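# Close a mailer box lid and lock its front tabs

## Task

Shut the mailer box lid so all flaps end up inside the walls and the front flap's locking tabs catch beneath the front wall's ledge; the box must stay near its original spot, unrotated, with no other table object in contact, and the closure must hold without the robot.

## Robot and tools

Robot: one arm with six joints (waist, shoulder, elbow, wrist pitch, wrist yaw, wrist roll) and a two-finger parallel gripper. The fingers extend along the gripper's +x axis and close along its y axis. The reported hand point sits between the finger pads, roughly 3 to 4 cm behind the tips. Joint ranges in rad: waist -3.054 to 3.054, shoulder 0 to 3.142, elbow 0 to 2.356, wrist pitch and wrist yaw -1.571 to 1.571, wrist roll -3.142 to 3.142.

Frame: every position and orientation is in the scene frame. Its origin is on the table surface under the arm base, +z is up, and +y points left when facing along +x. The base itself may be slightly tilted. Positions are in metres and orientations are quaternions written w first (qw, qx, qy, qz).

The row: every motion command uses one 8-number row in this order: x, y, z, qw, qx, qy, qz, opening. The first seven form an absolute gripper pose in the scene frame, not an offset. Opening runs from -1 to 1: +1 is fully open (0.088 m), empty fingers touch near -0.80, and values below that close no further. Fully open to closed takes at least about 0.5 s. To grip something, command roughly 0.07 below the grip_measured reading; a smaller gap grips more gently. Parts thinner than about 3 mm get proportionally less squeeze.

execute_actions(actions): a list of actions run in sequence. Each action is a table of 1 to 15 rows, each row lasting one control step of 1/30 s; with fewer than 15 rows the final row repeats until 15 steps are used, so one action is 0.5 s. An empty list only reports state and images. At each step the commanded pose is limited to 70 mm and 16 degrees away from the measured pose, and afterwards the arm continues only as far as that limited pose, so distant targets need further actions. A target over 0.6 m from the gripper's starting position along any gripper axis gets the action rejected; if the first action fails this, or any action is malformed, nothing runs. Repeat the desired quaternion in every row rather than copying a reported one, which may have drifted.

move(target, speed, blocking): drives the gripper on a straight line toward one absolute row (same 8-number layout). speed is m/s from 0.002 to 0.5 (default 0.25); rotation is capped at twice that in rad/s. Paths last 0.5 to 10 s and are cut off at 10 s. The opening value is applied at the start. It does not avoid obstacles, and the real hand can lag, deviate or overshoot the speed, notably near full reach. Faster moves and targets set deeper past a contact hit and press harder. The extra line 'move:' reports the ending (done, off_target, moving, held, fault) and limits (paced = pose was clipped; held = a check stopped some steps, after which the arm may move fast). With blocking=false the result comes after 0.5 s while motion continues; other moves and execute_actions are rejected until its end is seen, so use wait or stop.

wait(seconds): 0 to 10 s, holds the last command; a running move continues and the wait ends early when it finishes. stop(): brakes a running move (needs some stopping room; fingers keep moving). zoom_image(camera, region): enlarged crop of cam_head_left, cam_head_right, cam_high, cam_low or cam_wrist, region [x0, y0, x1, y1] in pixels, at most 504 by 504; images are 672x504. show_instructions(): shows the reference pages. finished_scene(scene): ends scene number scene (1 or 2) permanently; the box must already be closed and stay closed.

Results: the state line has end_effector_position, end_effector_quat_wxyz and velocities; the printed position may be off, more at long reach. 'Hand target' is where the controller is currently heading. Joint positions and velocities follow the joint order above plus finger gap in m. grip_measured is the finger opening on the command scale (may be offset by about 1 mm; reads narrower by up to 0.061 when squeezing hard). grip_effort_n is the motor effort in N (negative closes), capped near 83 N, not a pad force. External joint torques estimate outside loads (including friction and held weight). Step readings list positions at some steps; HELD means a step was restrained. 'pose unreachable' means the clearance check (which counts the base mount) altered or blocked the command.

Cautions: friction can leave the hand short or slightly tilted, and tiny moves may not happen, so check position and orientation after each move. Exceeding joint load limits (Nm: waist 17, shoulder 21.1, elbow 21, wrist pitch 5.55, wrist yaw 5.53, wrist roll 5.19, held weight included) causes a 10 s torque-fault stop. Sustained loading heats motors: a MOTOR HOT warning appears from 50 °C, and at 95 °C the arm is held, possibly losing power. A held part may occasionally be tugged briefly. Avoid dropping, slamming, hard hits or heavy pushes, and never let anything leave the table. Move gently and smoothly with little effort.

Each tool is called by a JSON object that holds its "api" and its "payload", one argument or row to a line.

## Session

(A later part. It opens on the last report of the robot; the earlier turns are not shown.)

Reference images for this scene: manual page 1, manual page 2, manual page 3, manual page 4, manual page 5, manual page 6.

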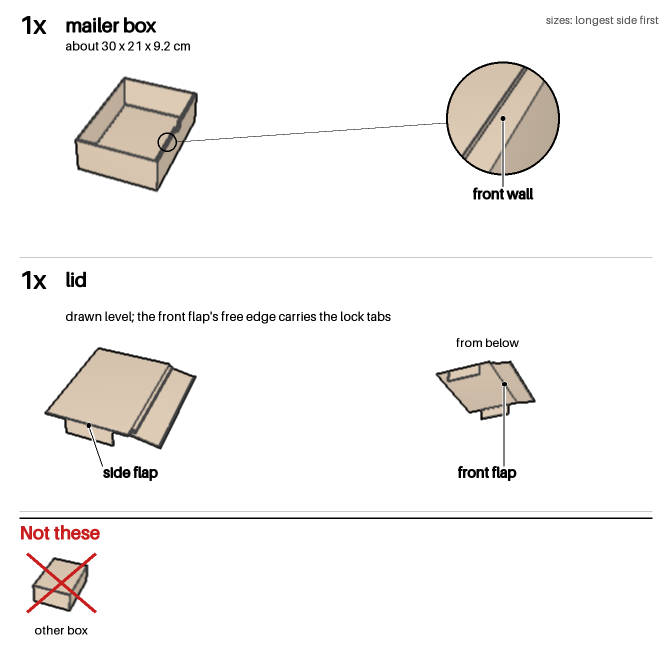

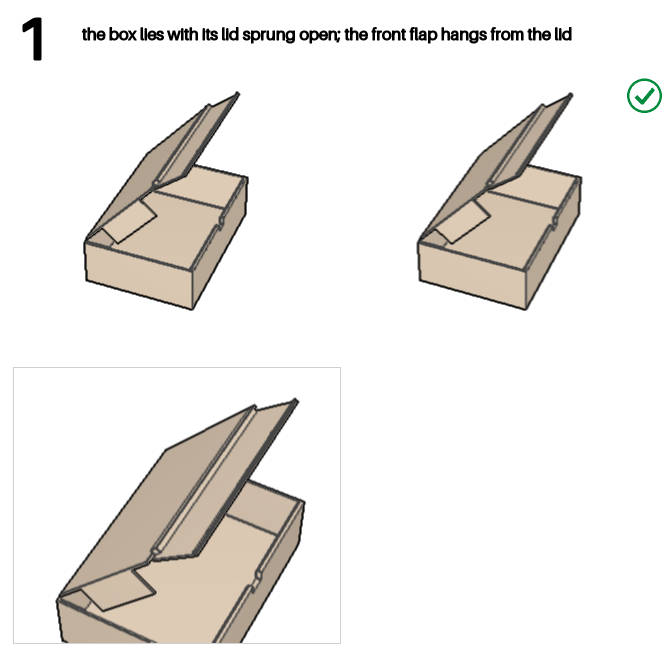

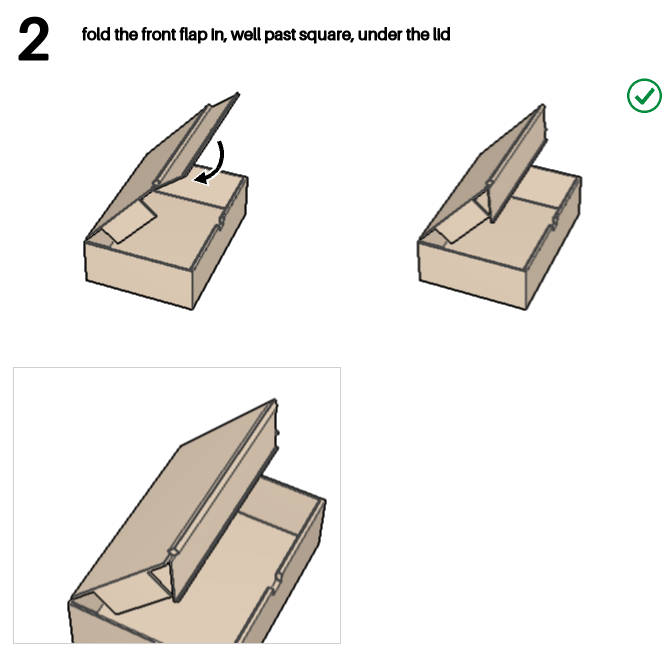

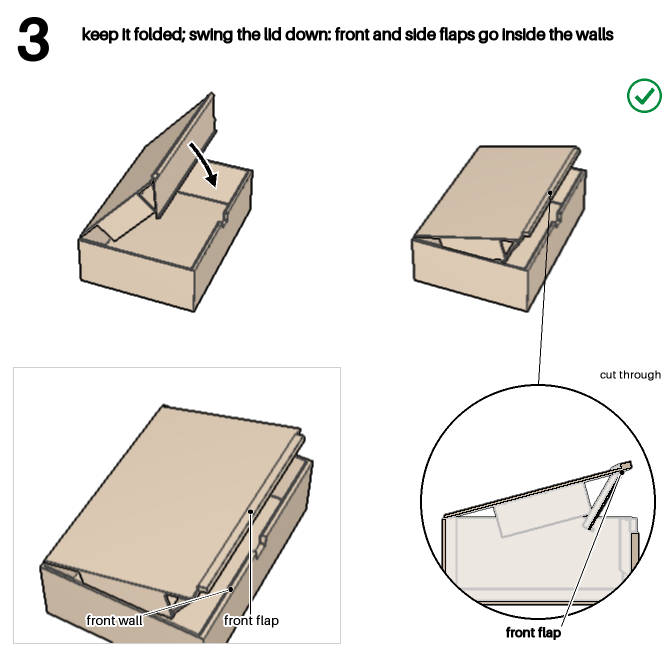

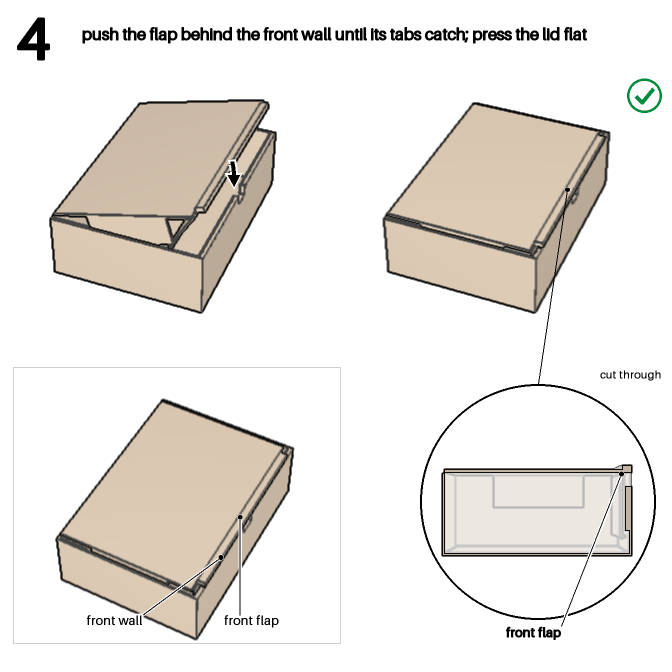

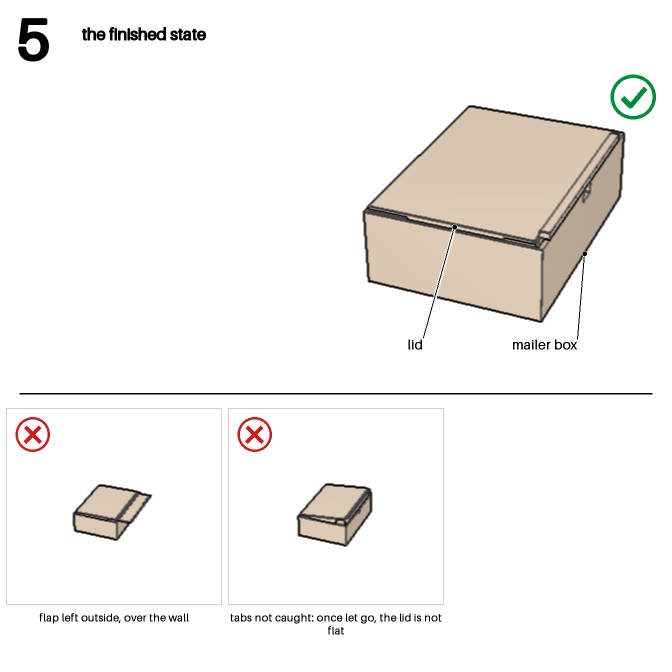

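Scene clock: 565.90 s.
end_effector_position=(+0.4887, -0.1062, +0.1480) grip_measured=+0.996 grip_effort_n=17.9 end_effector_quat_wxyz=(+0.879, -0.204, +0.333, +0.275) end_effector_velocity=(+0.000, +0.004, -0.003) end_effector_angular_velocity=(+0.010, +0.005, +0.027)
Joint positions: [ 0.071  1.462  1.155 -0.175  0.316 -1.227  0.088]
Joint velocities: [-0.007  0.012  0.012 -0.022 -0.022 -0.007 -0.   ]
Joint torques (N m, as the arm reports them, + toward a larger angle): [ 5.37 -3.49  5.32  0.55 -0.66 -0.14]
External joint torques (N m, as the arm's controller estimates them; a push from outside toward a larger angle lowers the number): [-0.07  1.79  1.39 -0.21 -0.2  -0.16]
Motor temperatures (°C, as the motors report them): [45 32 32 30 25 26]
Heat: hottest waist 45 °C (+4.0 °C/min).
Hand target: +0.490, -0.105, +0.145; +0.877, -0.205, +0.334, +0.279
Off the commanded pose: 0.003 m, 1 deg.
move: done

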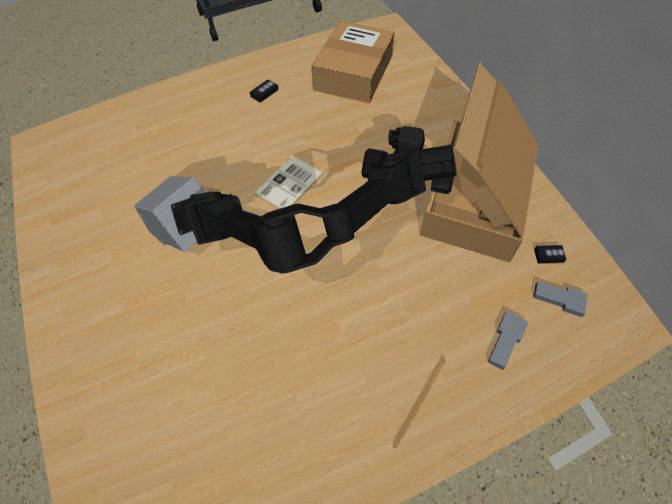

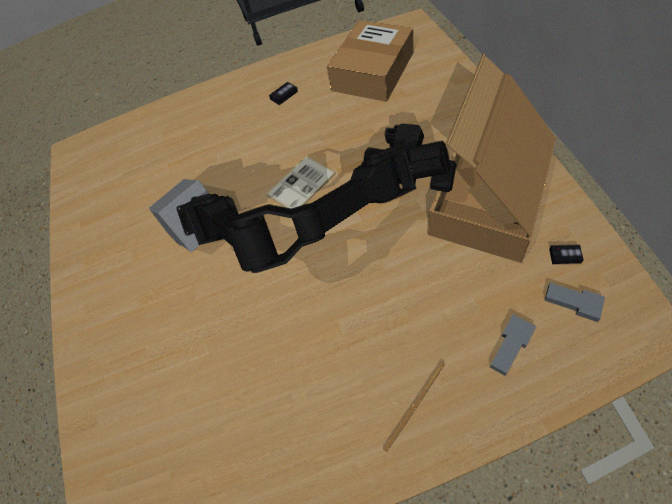

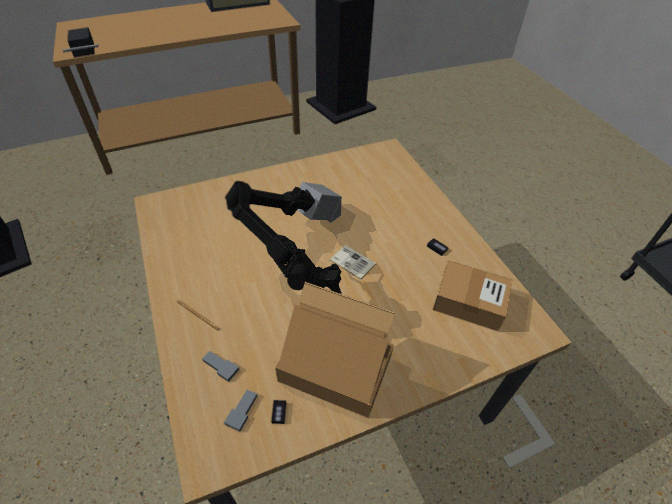

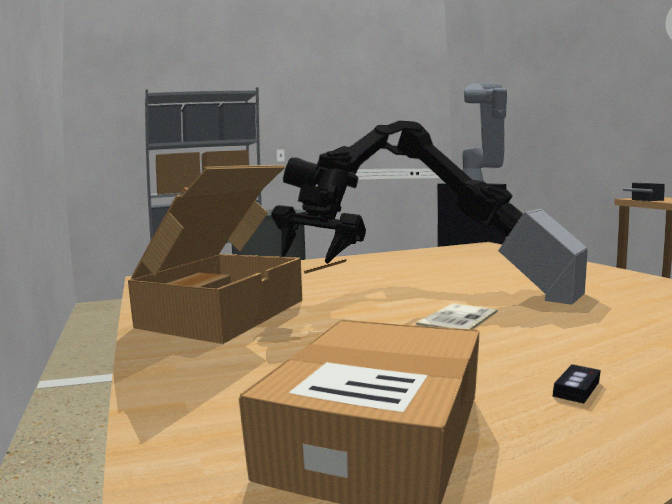

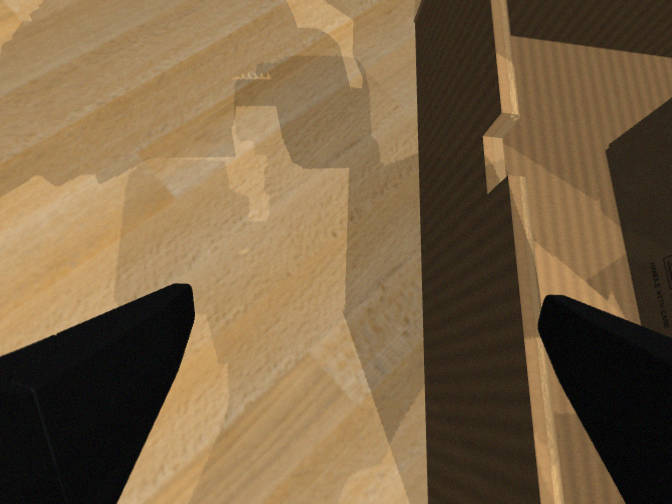

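{"api": "move", "payload": {
  "target": [0.512,-0.133,0.13,0.877,-0.205,0.334,0.279,1],
  "speed": 0.04
}}

{"api": "move", "payload": {
  "target": [0.518,-0.14,0.095,0.877,-0.205,0.334,0.279,1],
  "speed": 0.04
}}

{"api": "move", "payload": {
  "target": [0.518,-0.14,0.095,0.877,-0.205,0.334,0.279,-0.72]
}}

{"api": "move", "payload": {
  "target": [0.485,0.0,0.097,0.903,-0.166,0.355,0.178,-0.72],
  "speed": 0.04
}}

Scene clock: 572.50 s.
end_effector_position=(+0.5108, -0.1346, +0.1335) grip_measured=+0.996 grip_effort_n=17.9 end_effector_quat_wxyz=(+0.879, -0.204, +0.333, +0.275) end_effector_velocity=(+0.001, +0.001, -0.001) end_effector_angular_velocity=(-0.008, -0.005, +0.022)
Joint positions: [-0.017  1.528  1.293 -0.235  0.238 -1.27   0.088]
Joint velocities: [-0.002  0.007  0.007 -0.007 -0.007 -0.022 -0.   ]
Joint torques (N m, as the arm reports them, + toward a larger angle): [ 5.58 -4.13  5.36  0.54 -0.67 -0.12]
External joint torques (N m, as the arm's controller estimates them; a push from outside toward a larger angle lowers the number): [-0.16  2.02  1.38 -0.18 -0.19 -0.13]
Motor temperatures (°C, as the motors report them): [44 32 32 30 25 26]
Heat: hottest waist 44 °C (+4.1 °C/min).
Hand target: +0.512, -0.133, +0.130; +0.877, -0.205, +0.334, +0.279
Off the commanded pose: 0.004 m, 1 deg.
move: done

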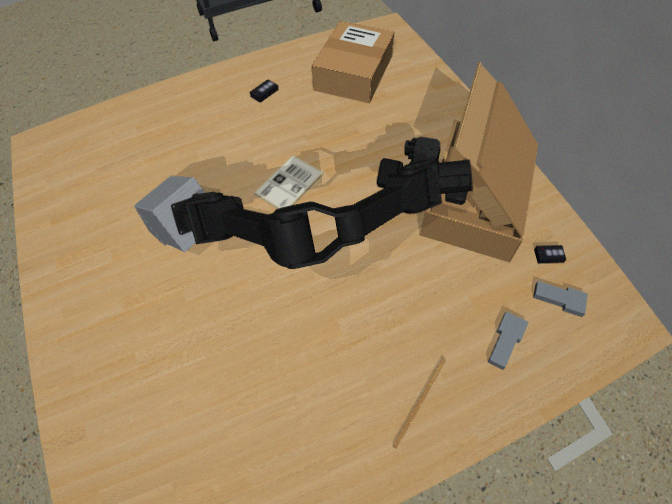

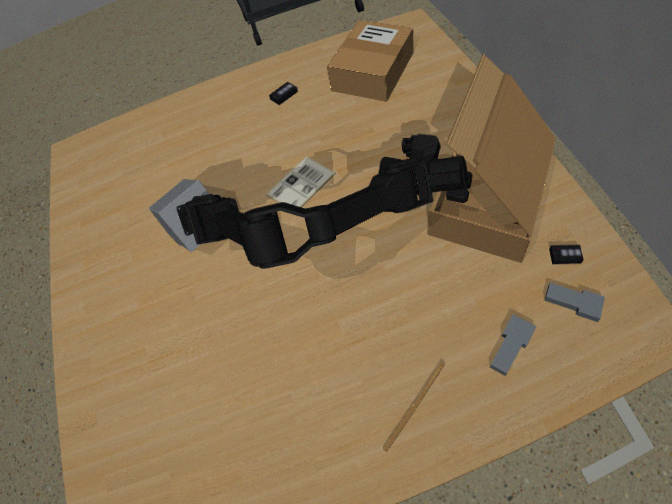

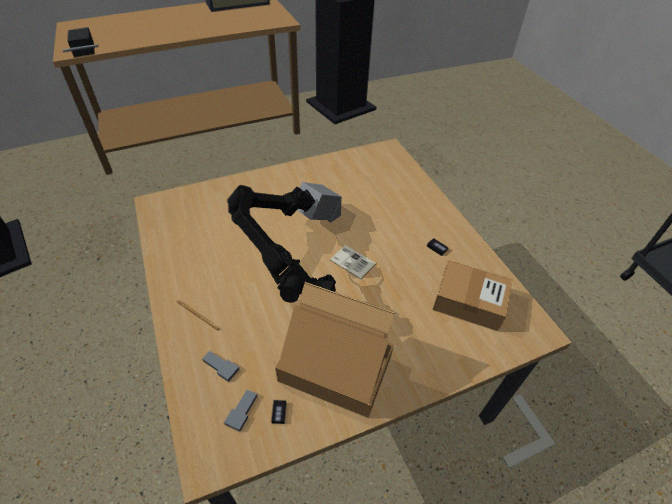

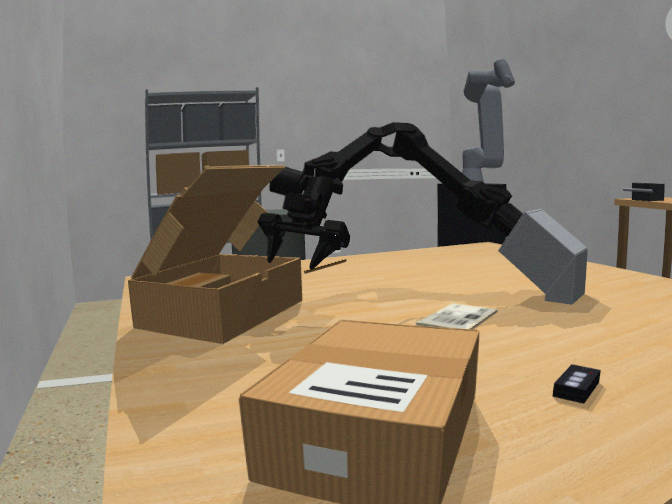

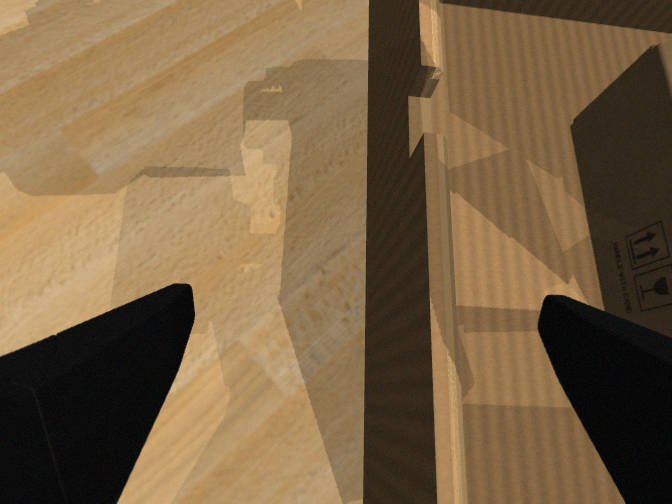

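Scene clock: 573.83 s.
end_effector_position=(+0.5163, -0.1409, +0.0986) grip_measured=+0.996 grip_effort_n=17.9 end_effector_quat_wxyz=(+0.878, -0.204, +0.334, +0.277) end_effector_velocity=(-0.001, -0.002, -0.001) end_effector_angular_velocity=(-0.001, +0.000, +0.005)
Joint positions: [-0.106  1.59   1.304 -0.182  0.159 -1.311  0.088]
Joint velocities: [-0.007 -0.002  0.002 -0.007 -0.007 -0.007 -0.   ]
Joint torques (N m, as the arm reports them, + toward a larger angle): [ 5.63 -4.63  5.34  0.86 -0.72 -0.12]
External joint torques (N m, as the arm's controller estimates them; a push from outside toward a larger angle lowers the number): [-0.21  2.15  1.59  0.22 -0.23 -0.13]
Motor temperatures (°C, as the motors report them): [44 32 32 30 25 26]
Heat: hottest waist 44 °C (+4.0 °C/min).
Hand target: +0.518, -0.140, +0.095; +0.877, -0.205, +0.334, +0.279
Off the commanded pose: 0.004 m, 0 deg.
move: done

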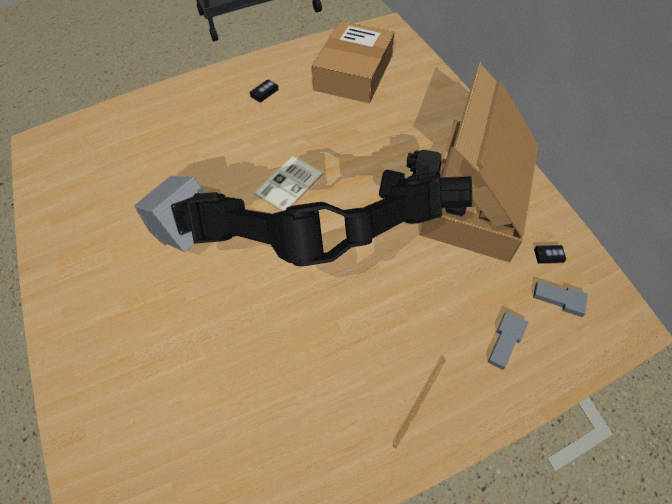

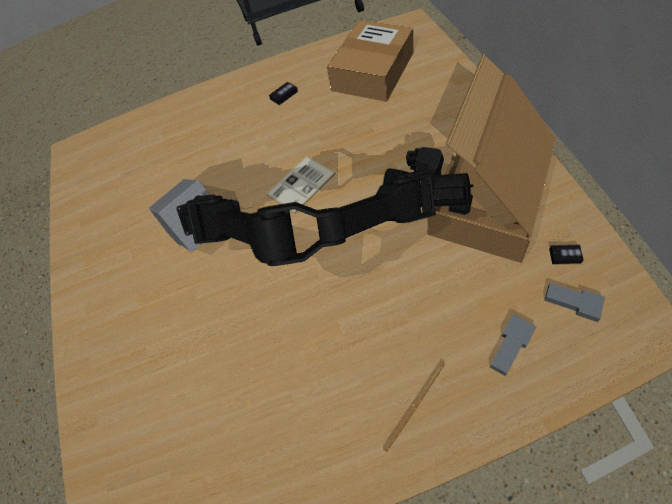

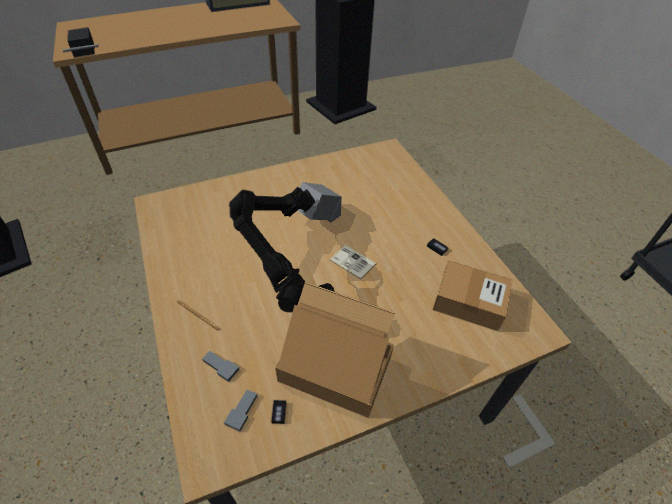

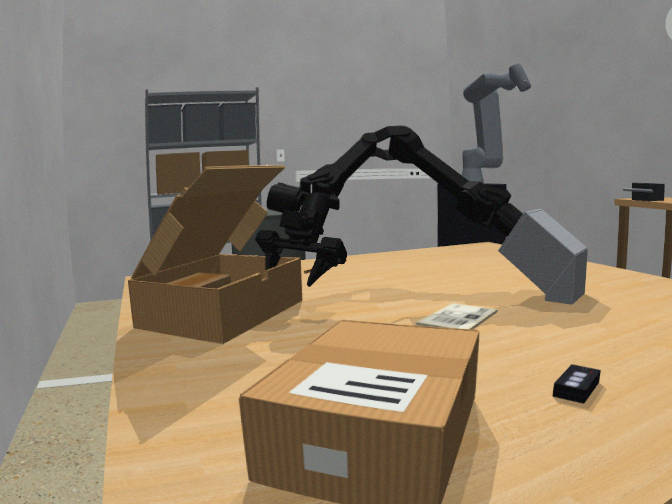

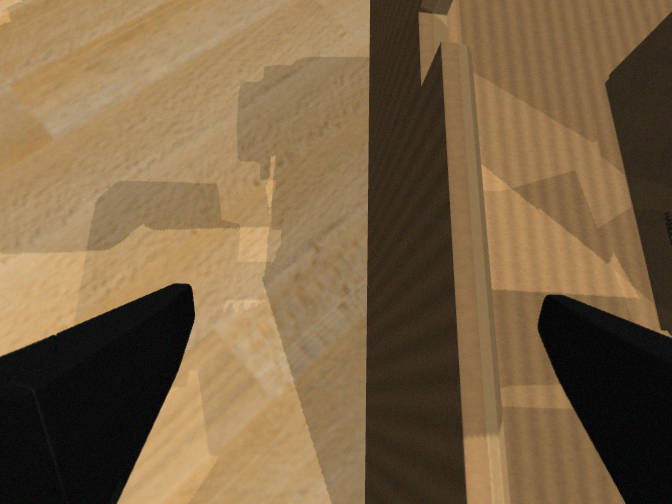

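Scene clock: 574.60 s.
end_effector_position=(+0.5175, -0.1416, +0.0998) grip_measured=-0.684 grip_effort_n=-83.5 end_effector_quat_wxyz=(+0.879, -0.204, +0.331, +0.276) end_effector_velocity=(-0.002, -0.001, -0.002) end_effector_angular_velocity=(-0.009, +0.008, +0.006)
Joint positions: [-0.106  1.59   1.307 -0.18   0.154 -1.311  0.005]
Joint velocities: [-0.002 -0.002 -0.002 -0.007  0.007 -0.007 -0.   ]
Joint torques (N m, as the arm reports them, + toward a larger angle): [ 5.65 -4.67  5.05  0.73 -0.53 -0.13]
External joint torques (N m, as the arm's controller estimates them; a push from outside toward a larger angle lowers the number): [-0.2   2.07  1.3   0.09 -0.04 -0.15]
Motor temperatures (°C, as the motors report them): [44 32 32 30 25 26]
Heat: hottest waist 44 °C (+4.0 °C/min).
Hand target: +0.518, -0.140, +0.095; +0.877, -0.205, +0.334, +0.279
Off the commanded pose: 0.005 m, 1 deg.
move: done

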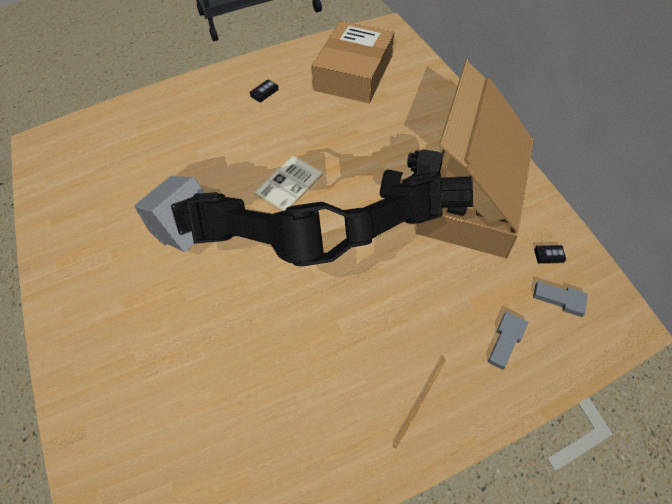

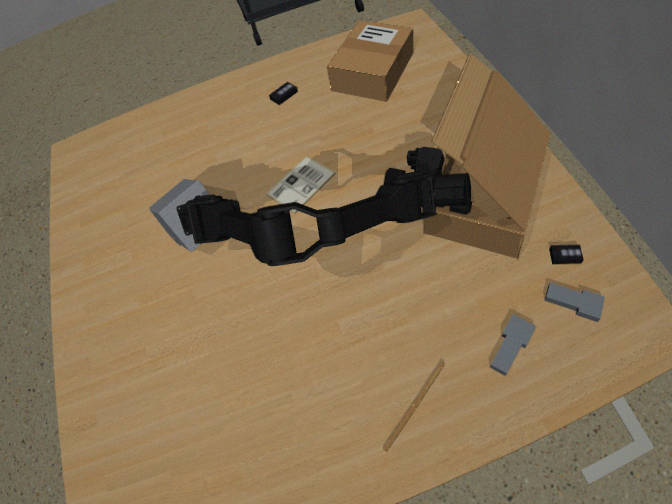

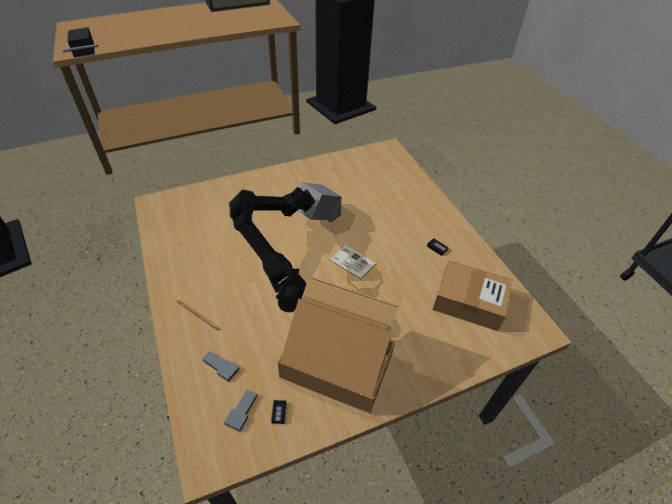

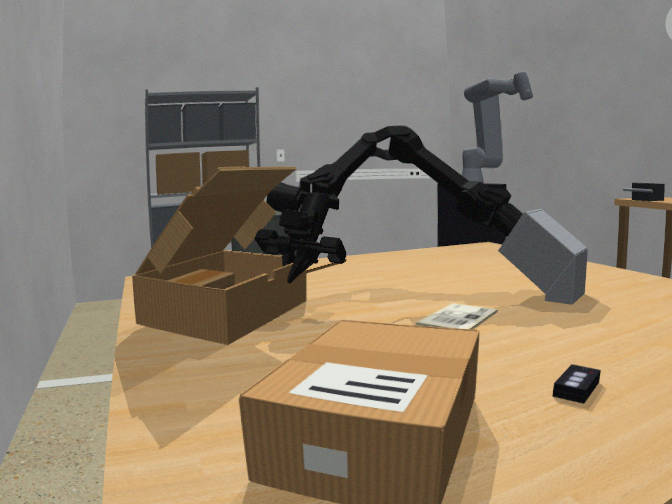

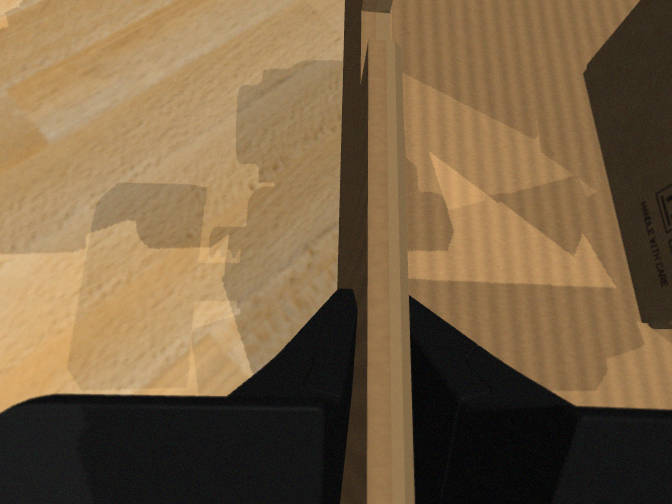

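Scene clock: 578.60 s.
end_effector_position=(+0.4893, -0.0048, +0.1020) grip_measured=-0.684 grip_effort_n=-83.5 end_effector_quat_wxyz=(+0.907, -0.163, +0.348, +0.174) end_effector_velocity=(+0.002, +0.002, +0.001) end_effector_angular_velocity=(+0.012, -0.012, -0.010)
Joint positions: [ 0.188  1.753  0.907  0.491  0.513 -1.075  0.005]
Joint velocities: [ 0.002  0.007 -0.002  0.022 -0.007  0.007 -0.   ]
Joint torques (N m, as the arm reports them, + toward a larger angle): [ 7.13 -3.24  2.75  1.02 -0.09  0.03]
External joint torques (N m, as the arm's controller estimates them; a push from outside toward a larger angle lowers the number): [ 0.38  1.87 -0.45  0.1   0.32  0.01]
Motor temperatures (°C, as the motors report them): [44 32 32 30 25 26]
Heat: hottest waist 44 °C (+4.0 °C/min).
Hand target: +0.485, -0.000, +0.097; +0.903, -0.166, +0.355, +0.178
Off the commanded pose: 0.008 m, 1 deg.
move: done

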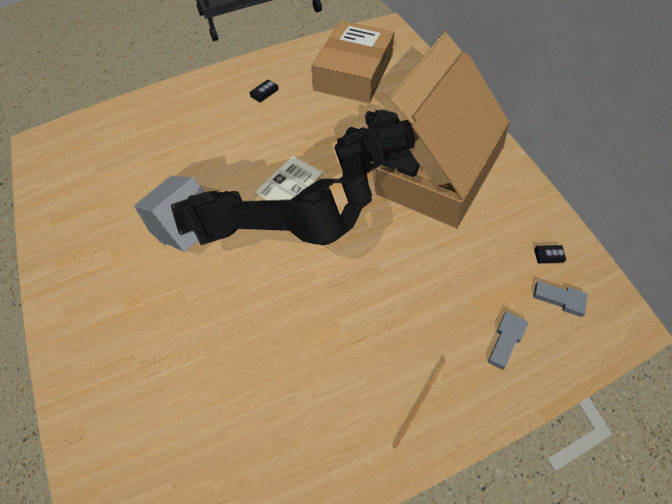

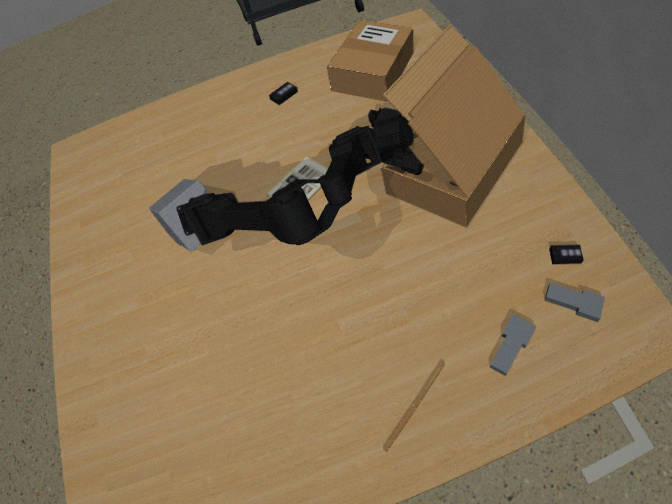

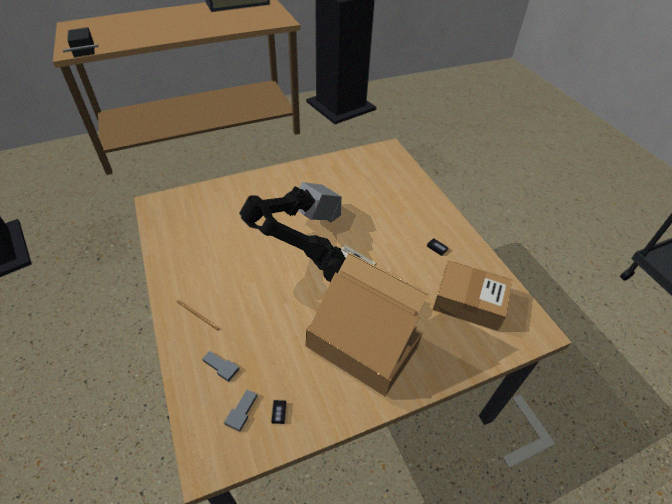

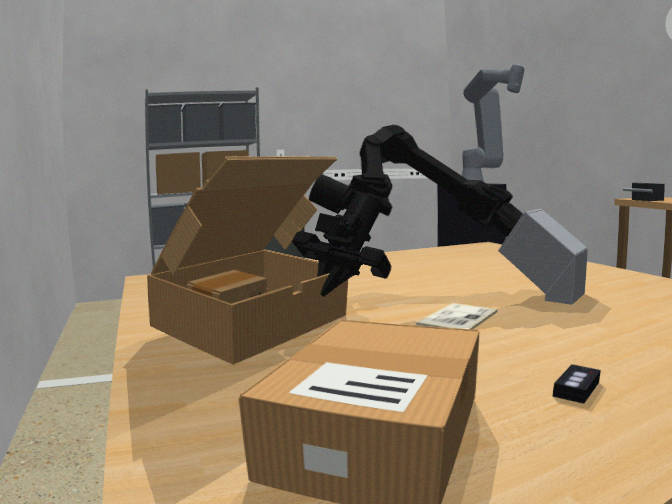

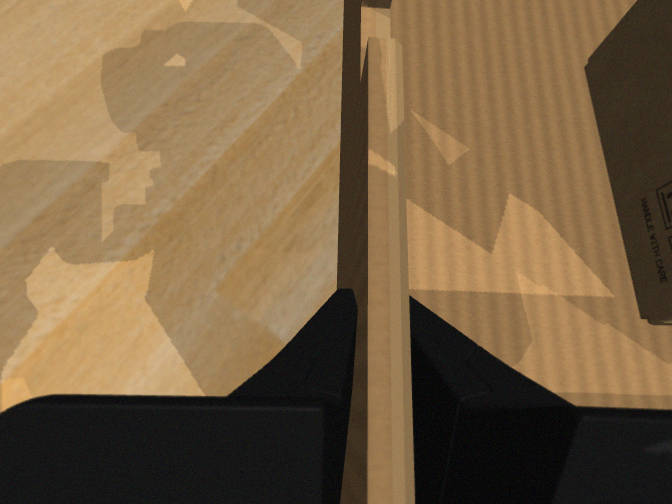

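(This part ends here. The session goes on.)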